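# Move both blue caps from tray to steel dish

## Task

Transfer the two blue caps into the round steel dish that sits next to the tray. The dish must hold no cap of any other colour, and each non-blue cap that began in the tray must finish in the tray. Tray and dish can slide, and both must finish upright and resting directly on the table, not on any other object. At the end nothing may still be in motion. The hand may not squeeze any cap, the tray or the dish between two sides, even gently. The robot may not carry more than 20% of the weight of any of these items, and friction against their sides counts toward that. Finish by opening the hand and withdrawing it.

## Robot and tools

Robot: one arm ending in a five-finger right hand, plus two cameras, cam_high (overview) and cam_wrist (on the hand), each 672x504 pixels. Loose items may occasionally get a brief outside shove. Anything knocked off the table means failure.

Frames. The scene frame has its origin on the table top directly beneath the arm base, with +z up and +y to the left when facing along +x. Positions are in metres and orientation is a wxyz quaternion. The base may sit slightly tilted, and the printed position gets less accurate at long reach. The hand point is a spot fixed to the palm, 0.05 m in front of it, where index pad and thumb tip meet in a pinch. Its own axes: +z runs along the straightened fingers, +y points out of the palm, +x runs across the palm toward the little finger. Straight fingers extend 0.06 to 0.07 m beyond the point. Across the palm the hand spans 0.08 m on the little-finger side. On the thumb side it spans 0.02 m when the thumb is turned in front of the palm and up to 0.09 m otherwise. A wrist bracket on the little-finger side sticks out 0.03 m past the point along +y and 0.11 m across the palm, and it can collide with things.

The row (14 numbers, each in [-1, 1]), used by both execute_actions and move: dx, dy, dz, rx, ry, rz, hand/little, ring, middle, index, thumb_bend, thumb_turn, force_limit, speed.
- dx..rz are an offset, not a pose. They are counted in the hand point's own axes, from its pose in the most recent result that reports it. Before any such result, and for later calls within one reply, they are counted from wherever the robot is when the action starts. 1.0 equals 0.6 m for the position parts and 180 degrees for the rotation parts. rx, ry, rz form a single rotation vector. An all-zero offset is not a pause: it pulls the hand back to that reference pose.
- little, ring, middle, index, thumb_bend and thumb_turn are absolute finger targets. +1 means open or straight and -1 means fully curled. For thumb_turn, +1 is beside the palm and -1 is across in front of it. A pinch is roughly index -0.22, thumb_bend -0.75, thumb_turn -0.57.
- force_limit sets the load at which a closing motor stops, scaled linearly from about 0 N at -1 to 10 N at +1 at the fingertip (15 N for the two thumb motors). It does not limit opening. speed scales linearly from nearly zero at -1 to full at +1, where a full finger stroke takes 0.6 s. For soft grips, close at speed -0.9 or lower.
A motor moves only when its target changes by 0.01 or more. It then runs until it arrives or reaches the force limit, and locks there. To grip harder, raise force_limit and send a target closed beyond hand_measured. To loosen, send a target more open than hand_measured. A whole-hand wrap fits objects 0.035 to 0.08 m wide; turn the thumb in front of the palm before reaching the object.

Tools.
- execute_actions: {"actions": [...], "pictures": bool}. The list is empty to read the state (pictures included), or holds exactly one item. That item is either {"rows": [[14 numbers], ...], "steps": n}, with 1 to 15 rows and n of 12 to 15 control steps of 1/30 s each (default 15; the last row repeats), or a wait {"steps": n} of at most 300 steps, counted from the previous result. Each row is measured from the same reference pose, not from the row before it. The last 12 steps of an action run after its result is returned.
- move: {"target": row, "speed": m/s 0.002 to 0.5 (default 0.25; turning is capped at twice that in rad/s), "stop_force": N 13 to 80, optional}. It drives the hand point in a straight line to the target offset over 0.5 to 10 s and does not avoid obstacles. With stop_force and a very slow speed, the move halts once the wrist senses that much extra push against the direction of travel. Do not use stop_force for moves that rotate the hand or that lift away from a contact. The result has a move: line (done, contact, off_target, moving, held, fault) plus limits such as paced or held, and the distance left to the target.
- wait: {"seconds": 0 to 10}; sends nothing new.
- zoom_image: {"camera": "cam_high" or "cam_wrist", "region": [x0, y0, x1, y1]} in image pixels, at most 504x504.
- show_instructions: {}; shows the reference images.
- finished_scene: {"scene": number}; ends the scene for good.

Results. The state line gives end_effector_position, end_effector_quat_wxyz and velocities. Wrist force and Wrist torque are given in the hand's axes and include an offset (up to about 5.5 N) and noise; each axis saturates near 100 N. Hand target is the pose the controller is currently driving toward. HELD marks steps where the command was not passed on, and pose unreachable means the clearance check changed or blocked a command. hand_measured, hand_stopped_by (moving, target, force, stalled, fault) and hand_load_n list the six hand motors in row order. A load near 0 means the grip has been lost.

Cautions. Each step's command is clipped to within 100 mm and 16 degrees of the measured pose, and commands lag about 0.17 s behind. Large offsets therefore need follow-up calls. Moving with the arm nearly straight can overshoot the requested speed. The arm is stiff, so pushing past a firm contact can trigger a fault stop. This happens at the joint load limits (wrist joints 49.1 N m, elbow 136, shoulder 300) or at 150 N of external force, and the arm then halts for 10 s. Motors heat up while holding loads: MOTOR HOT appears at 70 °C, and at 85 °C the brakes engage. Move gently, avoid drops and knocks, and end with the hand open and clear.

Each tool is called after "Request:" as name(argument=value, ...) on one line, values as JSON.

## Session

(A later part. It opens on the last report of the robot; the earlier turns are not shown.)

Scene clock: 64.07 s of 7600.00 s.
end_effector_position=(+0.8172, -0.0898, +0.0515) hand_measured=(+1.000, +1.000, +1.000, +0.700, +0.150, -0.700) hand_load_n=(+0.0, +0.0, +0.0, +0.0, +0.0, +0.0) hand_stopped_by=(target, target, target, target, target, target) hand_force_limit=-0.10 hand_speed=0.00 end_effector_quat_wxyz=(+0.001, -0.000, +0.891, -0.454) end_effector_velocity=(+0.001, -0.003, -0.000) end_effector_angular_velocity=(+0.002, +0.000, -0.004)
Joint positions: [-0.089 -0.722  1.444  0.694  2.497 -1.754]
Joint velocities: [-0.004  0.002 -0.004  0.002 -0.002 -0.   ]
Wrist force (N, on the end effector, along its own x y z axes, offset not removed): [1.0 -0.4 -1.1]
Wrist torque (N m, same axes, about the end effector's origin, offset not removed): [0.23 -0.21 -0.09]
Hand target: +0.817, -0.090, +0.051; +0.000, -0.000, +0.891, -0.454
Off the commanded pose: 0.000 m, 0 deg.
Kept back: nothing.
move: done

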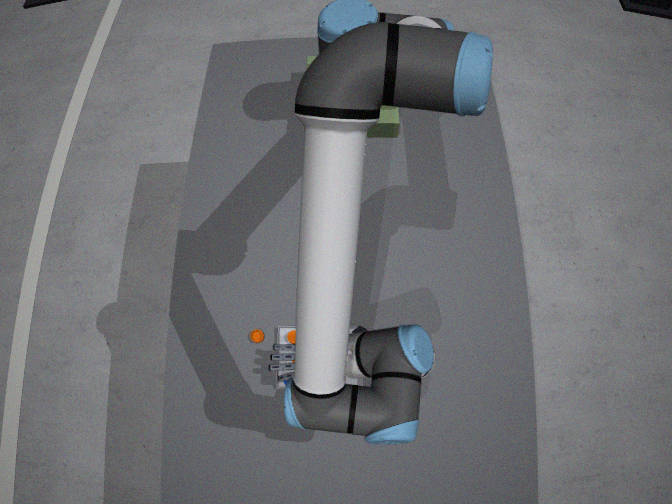

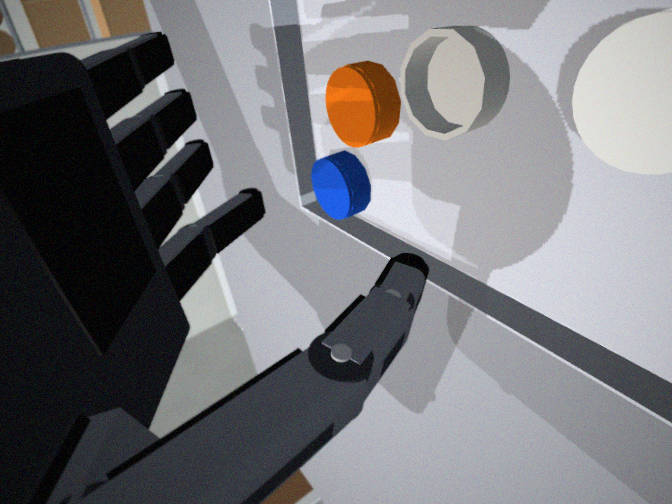

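Request:
zoom_image(camera="cam_wrist", region=[285, 140, 385, 240])

Request:
zoom_image(camera="cam_wrist", region=[200, 170, 280, 250])

Request:
zoom_image(camera="cam_wrist", region=[265, 60, 345, 180])

Region (285, 140, 385, 240) of cam_wrist's 672x504 image, scaled by 5.040, with more detail than that image has.

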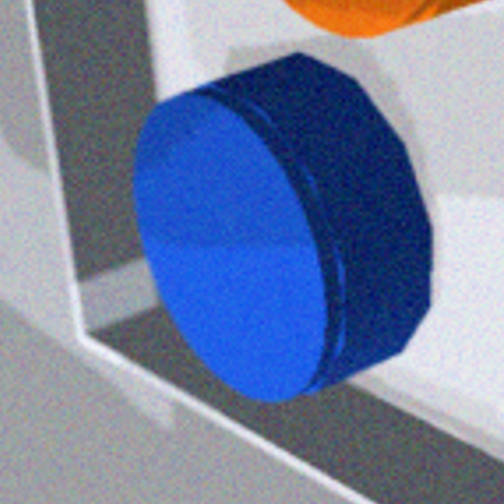

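Region (200, 170, 280, 250) of cam_wrist's 672x504 image, scaled by 6.300, with more detail than that image has.

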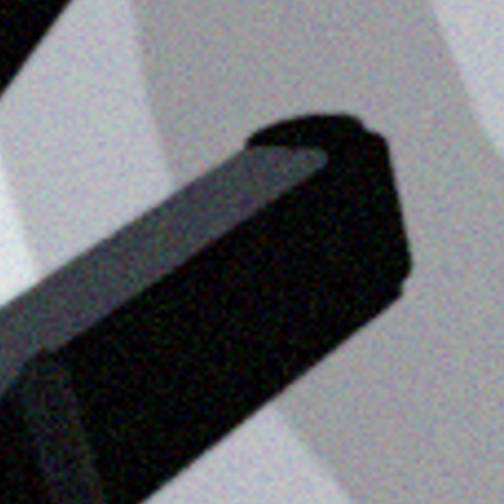

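Region (265, 60, 345, 180) of cam_wrist's 672x504 image, scaled by 4.200, with more detail than that image has.

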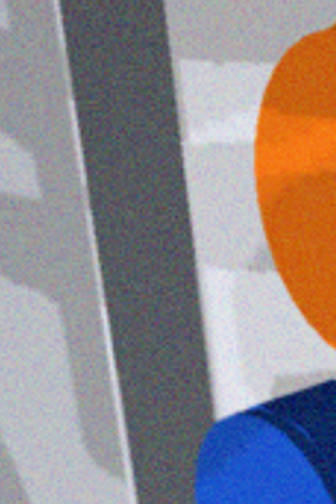

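Request:
move(target=[0, 0.0373, 0.0349, 0, 0, 0, 1, 1, 1, 0.7, 0.15, -0.7, -0.1, 0], speed=0.08)

Request:
move(target=[0, 0, 0, 0, 0, 0, 1, 1, 1, 0.08, 0.15, -0.7, -0.4, -0.6], speed=0.02)

Scene clock: 68.53 s of 7600.00 s.
end_effector_position=(+0.8172, -0.0935, +0.0213) hand_measured=(+1.000, +1.000, +1.000, +0.700, +0.150, -0.700) hand_load_n=(+0.0, +0.0, +0.0, +0.0, +0.0, +0.0) hand_stopped_by=(target, target, target, target, target, target) hand_force_limit=-0.10 hand_speed=0.00 end_effector_quat_wxyz=(+0.000, -0.000, +0.891, -0.454) end_effector_velocity=(-0.000, -0.001, -0.002) end_effector_angular_velocity=(-0.000, -0.000, -0.001)
Joint positions: [-0.094 -0.689  1.445  0.654  2.496 -1.761]
Joint velocities: [-0.001  0.002  0.    -0.003  0.    -0.   ]
Wrist force (N, on the end effector, along its own x y z axes, offset not removed): [1.1 0.3 -0.8]
Wrist torque (N m, same axes, about the end effector's origin, offset not removed): [0.35 -0.18 -0.10]
Hand target: +0.817, -0.094, +0.021; +0.000, -0.000, +0.891, -0.454
Off the commanded pose: 0.000 m, 0 deg.
Kept back: nothing.
After step 90, 0.57 s passed at rest.
move: done

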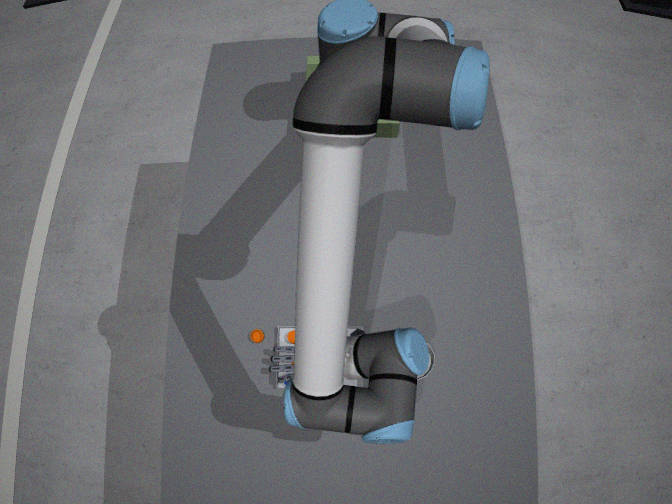

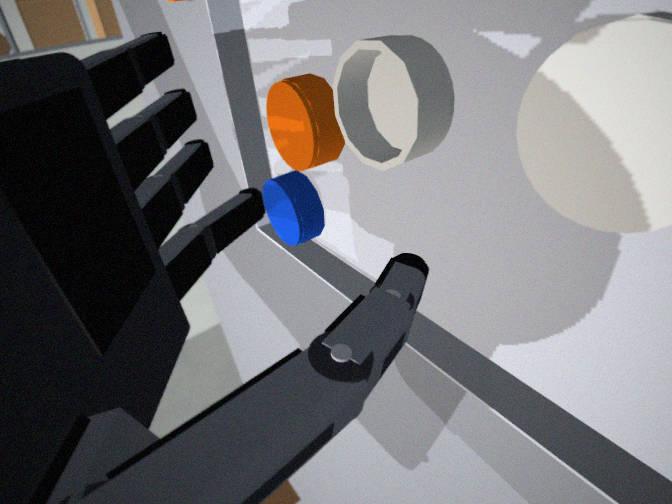

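Scene clock: 69.73 s of 7600.00 s.
end_effector_position=(+0.8172, -0.0935, +0.0213) hand_measured=(+1.000, +1.000, +1.000, +0.080, +0.150, -0.700) hand_load_n=(+0.0, +0.0, +0.0, +0.0, +0.0, +0.0) hand_stopped_by=(target, target, target, target, target, target) hand_force_limit=-0.40 hand_speed=-0.60 end_effector_quat_wxyz=(+0.000, -0.000, +0.891, -0.454) end_effector_velocity=(+0.000, +0.001, +0.000) end_effector_angular_velocity=(+0.000, -0.001, +0.000)
Joint positions: [-0.094 -0.689  1.445  0.654  2.496 -1.761]
Joint velocities: [ 0.001 -0.    -0.     0.    -0.     0.001]
Wrist force (N, on the end effector, along its own x y z axes, offset not removed): [1.4 -1.2 0.1]
Wrist torque (N m, same axes, about the end effector's origin, offset not removed): [0.10 -0.23 -0.08]
Hand target: +0.817, -0.093, +0.021; +0.000, -0.000, +0.891, -0.454
Off the commanded pose: 0.000 m, 0 deg.
Kept back: nothing.
move: done

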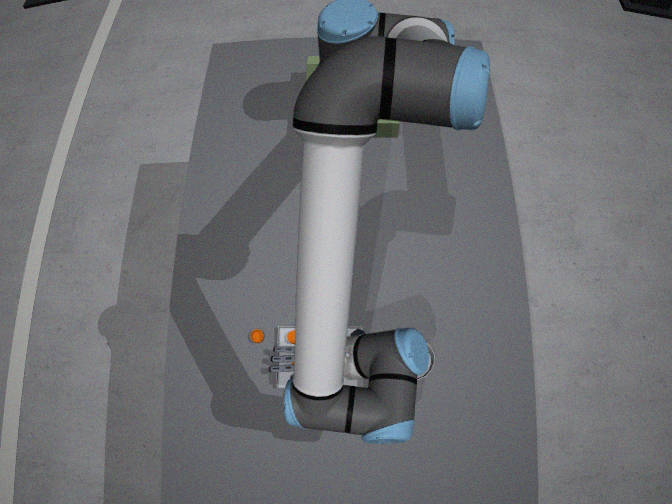

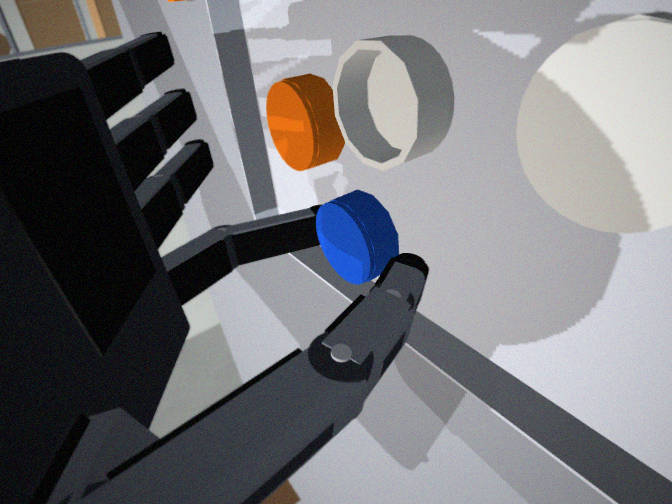

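The rake worked; closing the pinch now.

Request:
move(target=[0, 0, 0, 0, 0, 0, 1, 1, 1, -0.4, 0.15, -0.7, -0.1, -0.85], speed=0.02)

Scene clock: 71.07 s of 7600.00 s.
end_effector_position=(+0.8172, -0.0935, +0.0213) hand_measured=(+1.000, +1.000, +1.000, -0.050, +0.152, -0.700) hand_load_n=(+0.0, +0.0, +0.0, +6.0, +5.0, +0.0) hand_stopped_by=(target, target, target, force, target, target) hand_force_limit=-0.10 hand_speed=-0.85 end_effector_quat_wxyz=(+0.000, -0.000, +0.891, -0.454) end_effector_velocity=(+0.001, +0.000, +0.000) end_effector_angular_velocity=(-0.000, -0.000, +0.001)
Joint positions: [-0.094 -0.689  1.445  0.654  2.496 -1.761]
Joint velocities: [ 0.001 -0.    -0.001  0.     0.    -0.   ]
Wrist force (N, on the end effector, along its own x y z axes, offset not removed): [3.1 -1.6 -0.8]
Wrist torque (N m, same axes, about the end effector's origin, offset not removed): [0.09 -0.55 0.09]
Hand target: +0.817, -0.093, +0.021; +0.000, -0.000, +0.891, -0.454
Off the commanded pose: 0.000 m, 0 deg.
Kept back: nothing.
move: done

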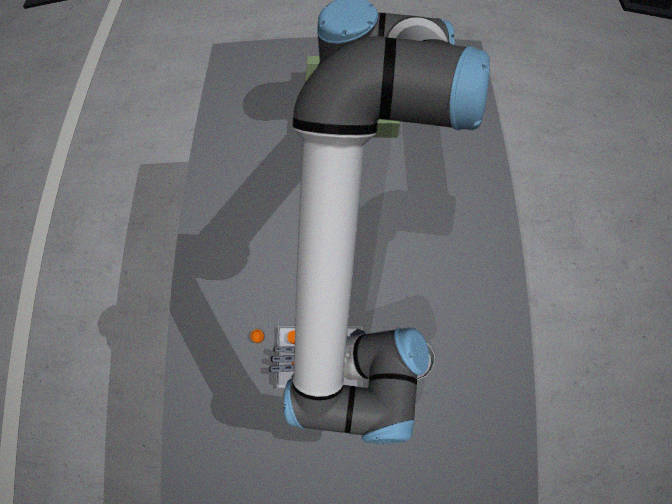

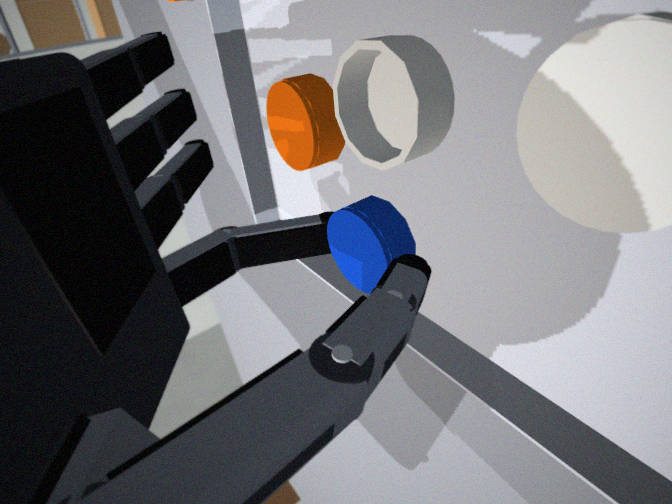

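Request:
move(target=[0, -0.0297, -0.0216, 0, 0, 0, 1, 1, 1, -0.4, 0.15, -0.7, -0.1, -0.85], speed=0.12)

Request:
move(target=[0.0382, 0.2053, -0.3469, 0, -0.0674, -0.049, 1, 1, 1, -0.4, 0.15, -0.7, -0.1, -0.85], speed=0.4)

Request:
zoom_image(camera="cam_wrist", region=[310, 30, 640, 360])

Scene clock: 73.17 s of 7600.00 s.
end_effector_position=(+0.8172, -0.0935, +0.0430) hand_measured=(+1.000, +1.000, +1.000, -0.050, +0.154, -0.700) hand_load_n=(+0.0, +0.0, +0.0, +5.5, +5.5, +0.0) hand_stopped_by=(target, target, target, force, target, target) hand_force_limit=-0.10 hand_speed=-0.85 end_effector_quat_wxyz=(+0.000, -0.000, +0.891, -0.454) end_effector_velocity=(-0.000, +0.001, +0.002) end_effector_angular_velocity=(-0.000, +0.001, +0.002)
Joint positions: [-0.094 -0.714  1.445  0.679  2.496 -1.762]
Joint velocities: [ 0.002 -0.002  0.001  0.002  0.001 -0.   ]
Wrist force (N, on the end effector, along its own x y z axes, offset not removed): [-1.5 -0.5 -1.8]
Wrist torque (N m, same axes, about the end effector's origin, offset not removed): [0.19 0.16 -0.18]
Hand target: +0.817, -0.093, +0.043; +0.000, -0.000, +0.891, -0.454
Off the commanded pose: 0.000 m, 0 deg.
Kept back: nothing.
move: done

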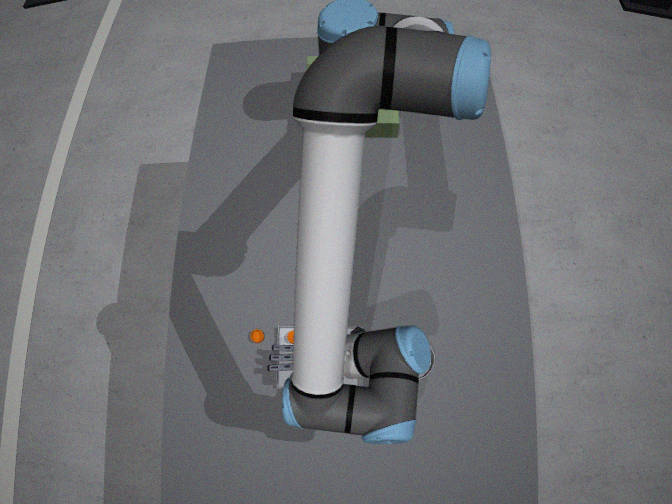

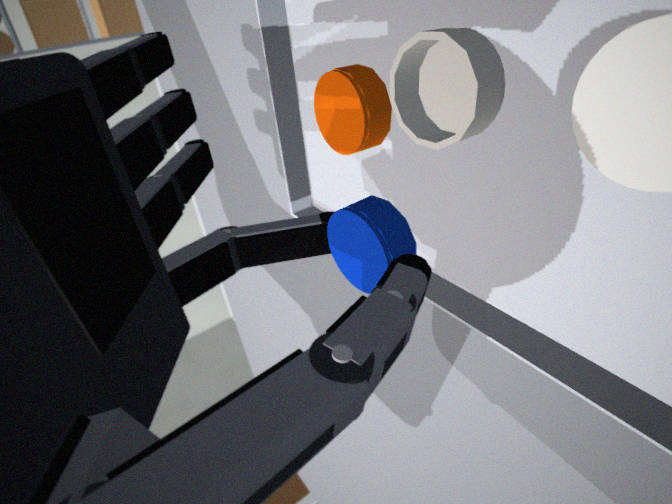

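Scene clock: 74.50 s of 7600.00 s.
end_effector_position=(+0.7939, +0.1470, +0.0661) hand_measured=(+1.000, +1.000, +1.000, -0.050, +0.154, -0.700) hand_load_n=(+0.0, +0.0, +0.0, +5.5, +5.5, +0.0) hand_stopped_by=(target, target, target, force, target, target) hand_force_limit=-0.10 hand_speed=-0.85 end_effector_quat_wxyz=(+0.060, -0.117, +0.883, -0.450) end_effector_velocity=(+0.000, +0.002, -0.000) end_effector_angular_velocity=(+0.001, +0.001, +0.002)
Joint positions: [ 0.206 -0.744  1.465  0.738  2.503 -1.699]
Joint velocities: [ 0.003  0.001 -0.002  0.003 -0.     0.002]
Wrist force (N, on the end effector, along its own x y z axes, offset not removed): [3.4 0.9 -2.1]
Wrist torque (N m, same axes, about the end effector's origin, offset not removed): [0.40 -0.69 0.17]
Hand target: +0.794, +0.147, +0.066; +0.060, -0.117, +0.883, -0.450
Off the commanded pose: 0.000 m, 0 deg.
Kept back: nothing.
move: done

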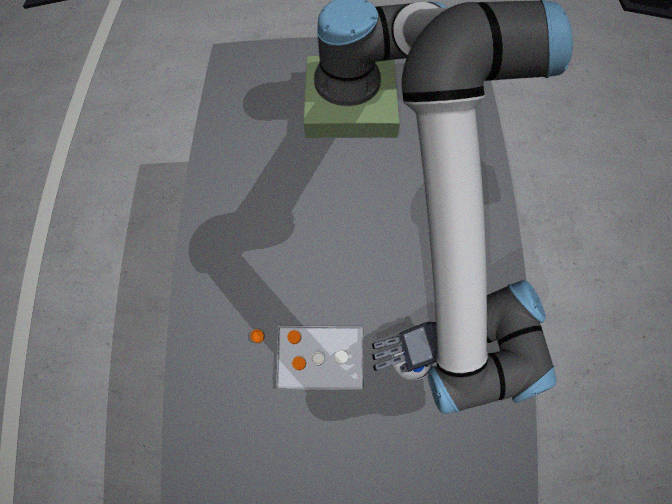

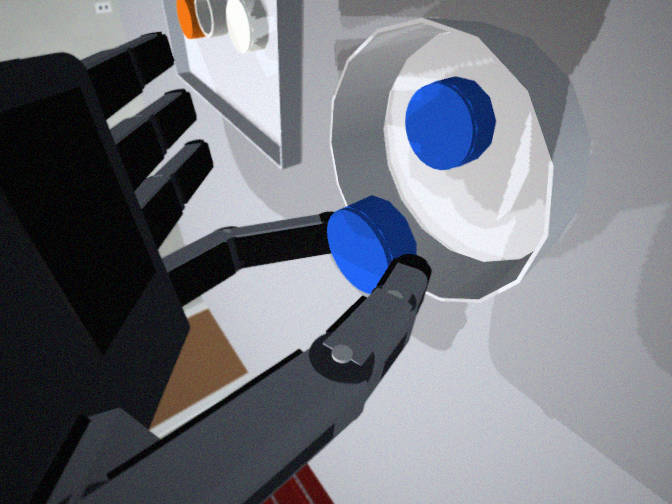

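Region (310, 30, 640, 360) of cam_wrist's 672x504 image, scaled by 1.527, with more detail than that image has.

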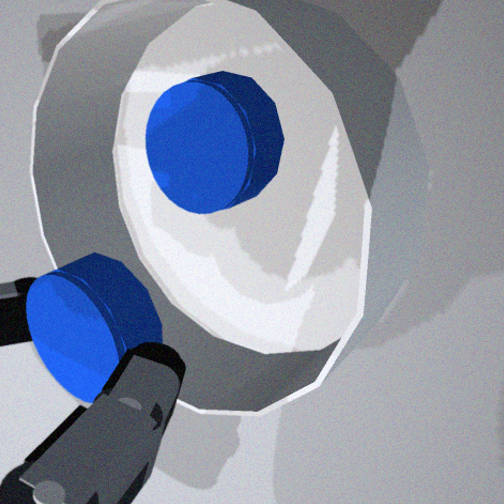

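Request:
move(target=[-0.0035, 0.0598, 0.0404, 0, 0, 0, 1, 1, 1, -0.4, 0.15, -0.7, -0.1, -0.85], speed=0.09)

Request:
move(target=[0, 0.0012, -0.0016, 0, 0, 0, 1, 1, 1, 0.005, 0.15, -0.7, -0.1, -0.7], speed=0.02)

Request:
move(target=[0, -0.1079, -0.0784, 0, 0, 0, 1, 1, 1, 0.005, 0.15, -0.7, -0.1, -0.7], speed=0.2)

Scene clock: 77.27 s of 7600.00 s.
end_effector_position=(+0.7955, +0.1491, +0.0230) hand_measured=(+1.000, +1.000, +1.000, -0.050, +0.154, -0.700) hand_load_n=(+0.0, +0.0, +0.0, +5.5, +5.5, +0.0) hand_stopped_by=(target, target, target, force, target, target) hand_force_limit=-0.10 hand_speed=-0.85 end_effector_quat_wxyz=(+0.060, -0.117, +0.883, -0.450) end_effector_velocity=(+0.000, +0.000, -0.002) end_effector_angular_velocity=(+0.001, -0.001, -0.000)
Joint positions: [ 0.208 -0.692  1.46   0.694  2.503 -1.695]
Joint velocities: [ 0.     0.003 -0.001 -0.002 -0.001  0.001]
Wrist force (N, on the end effector, along its own x y z axes, offset not removed): [-1.7 -2.9 -0.6]
Wrist torque (N m, same axes, about the end effector's origin, offset not removed): [-0.18 0.18 -0.30]
Hand target: +0.795, +0.149, +0.023; +0.060, -0.117, +0.883, -0.450
Off the commanded pose: 0.000 m, 0 deg.
Kept back: nothing.
move: done

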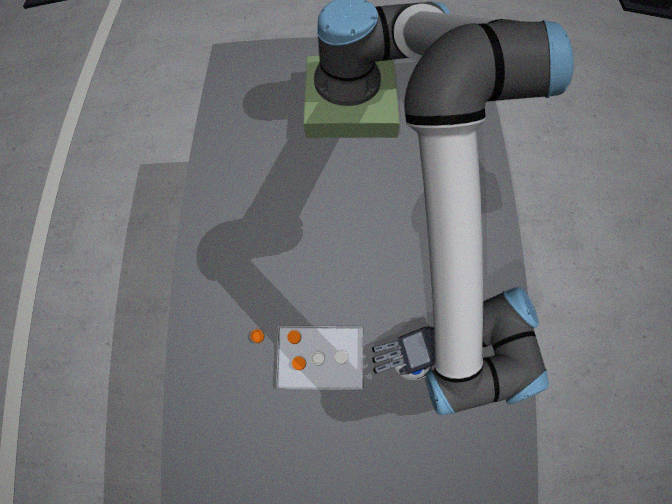

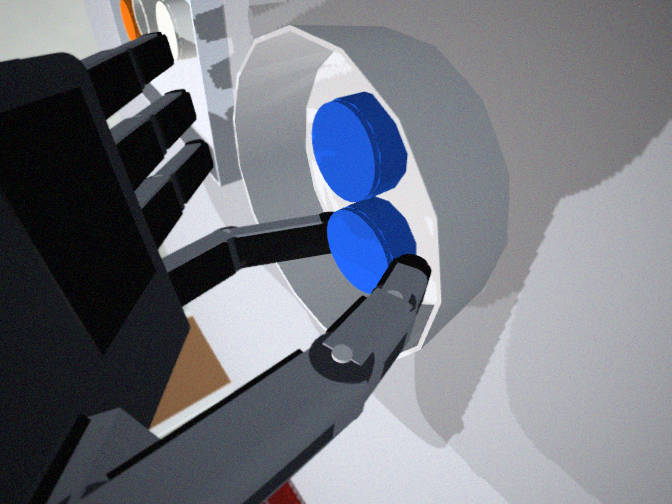

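Scene clock: 77.97 s of 7600.00 s.
end_effector_position=(+0.7952, +0.1502, +0.0230) hand_measured=(+1.000, +1.000, +1.000, +0.006, +0.150, -0.700) hand_load_n=(+0.0, +0.0, +0.0, +0.0, +0.0, +0.0) hand_stopped_by=(target, target, target, target, target, target) hand_force_limit=-0.10 hand_speed=-0.70 end_effector_quat_wxyz=(+0.060, -0.117, +0.883, -0.450) end_effector_velocity=(-0.001, +0.001, -0.000) end_effector_angular_velocity=(-0.002, +0.000, +0.001)
Joint positions: [ 0.21  -0.692  1.459  0.696  2.504 -1.693]
Joint velocities: [0.001 0.    0.    0.001 0.002 0.001]
Wrist force (N, on the end effector, along its own x y z axes, offset not removed): [-0.5 -0.5 0.1]
Wrist torque (N m, same axes, about the end effector's origin, offset not removed): [0.15 0.05 -0.21]
Hand target: +0.795, +0.150, +0.023; +0.060, -0.117, +0.883, -0.450
Off the commanded pose: 0.000 m, 0 deg.
Kept back: nothing.
move: done

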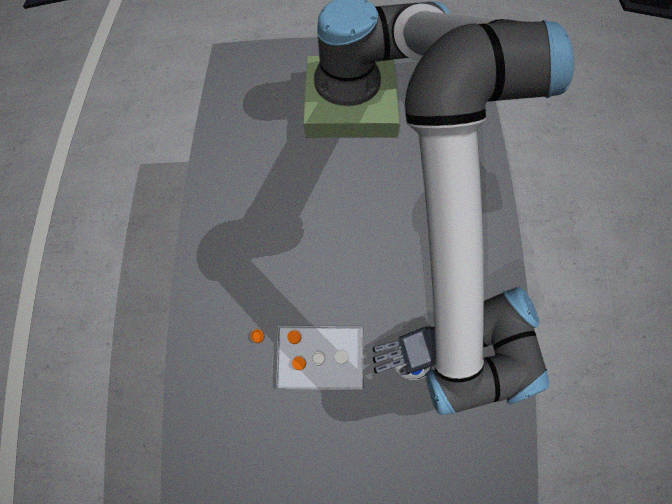

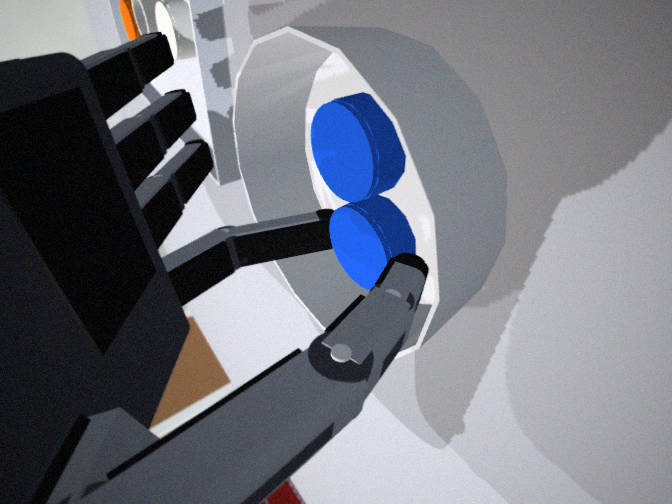

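Scene clock: 78.97 s of 7600.00 s.
end_effector_position=(+0.7953, +0.1501, +0.1028) hand_measured=(+1.000, +1.000, +1.000, +0.006, +0.150, -0.700) hand_load_n=(+0.0, +0.0, +0.0, +0.0, +0.0, +0.0) hand_stopped_by=(target, target, target, target, target, target) hand_force_limit=-0.10 hand_speed=-0.70 end_effector_quat_wxyz=(+0.060, -0.117, +0.883, -0.450) end_effector_velocity=(-0.000, -0.000, +0.002) end_effector_angular_velocity=(-0.001, +0.001, +0.000)
Joint positions: [ 0.209 -0.779  1.453  0.789  2.504 -1.694]
Joint velocities: [ 0.    -0.001 -0.001  0.003  0.001  0.   ]
Wrist force (N, on the end effector, along its own x y z axes, offset not removed): [1.2 1.4 3.8]
Wrist torque (N m, same axes, about the end effector's origin, offset not removed): [0.27 -0.44 -0.05]
Hand target: +0.795, +0.150, +0.103; +0.060, -0.117, +0.883, -0.450
Off the commanded pose: 0.000 m, 0 deg.
Kept back: nothing.
move: done

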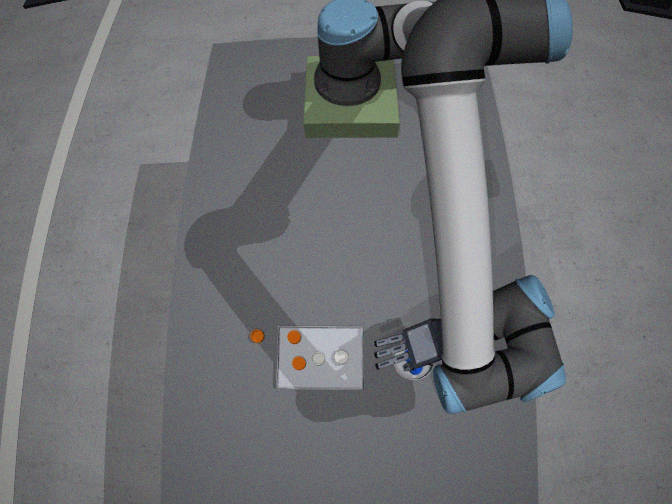

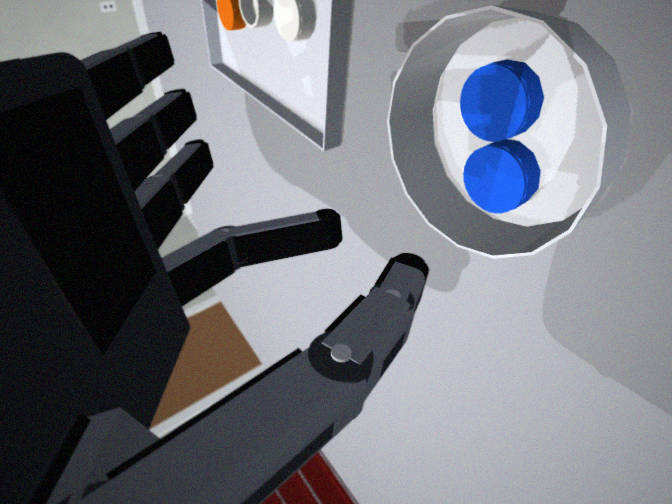

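Both blue caps are resting flat in the dish and the hand is clear.

Request:
finished_scene(scene=2)

The scene is finished: the task was done.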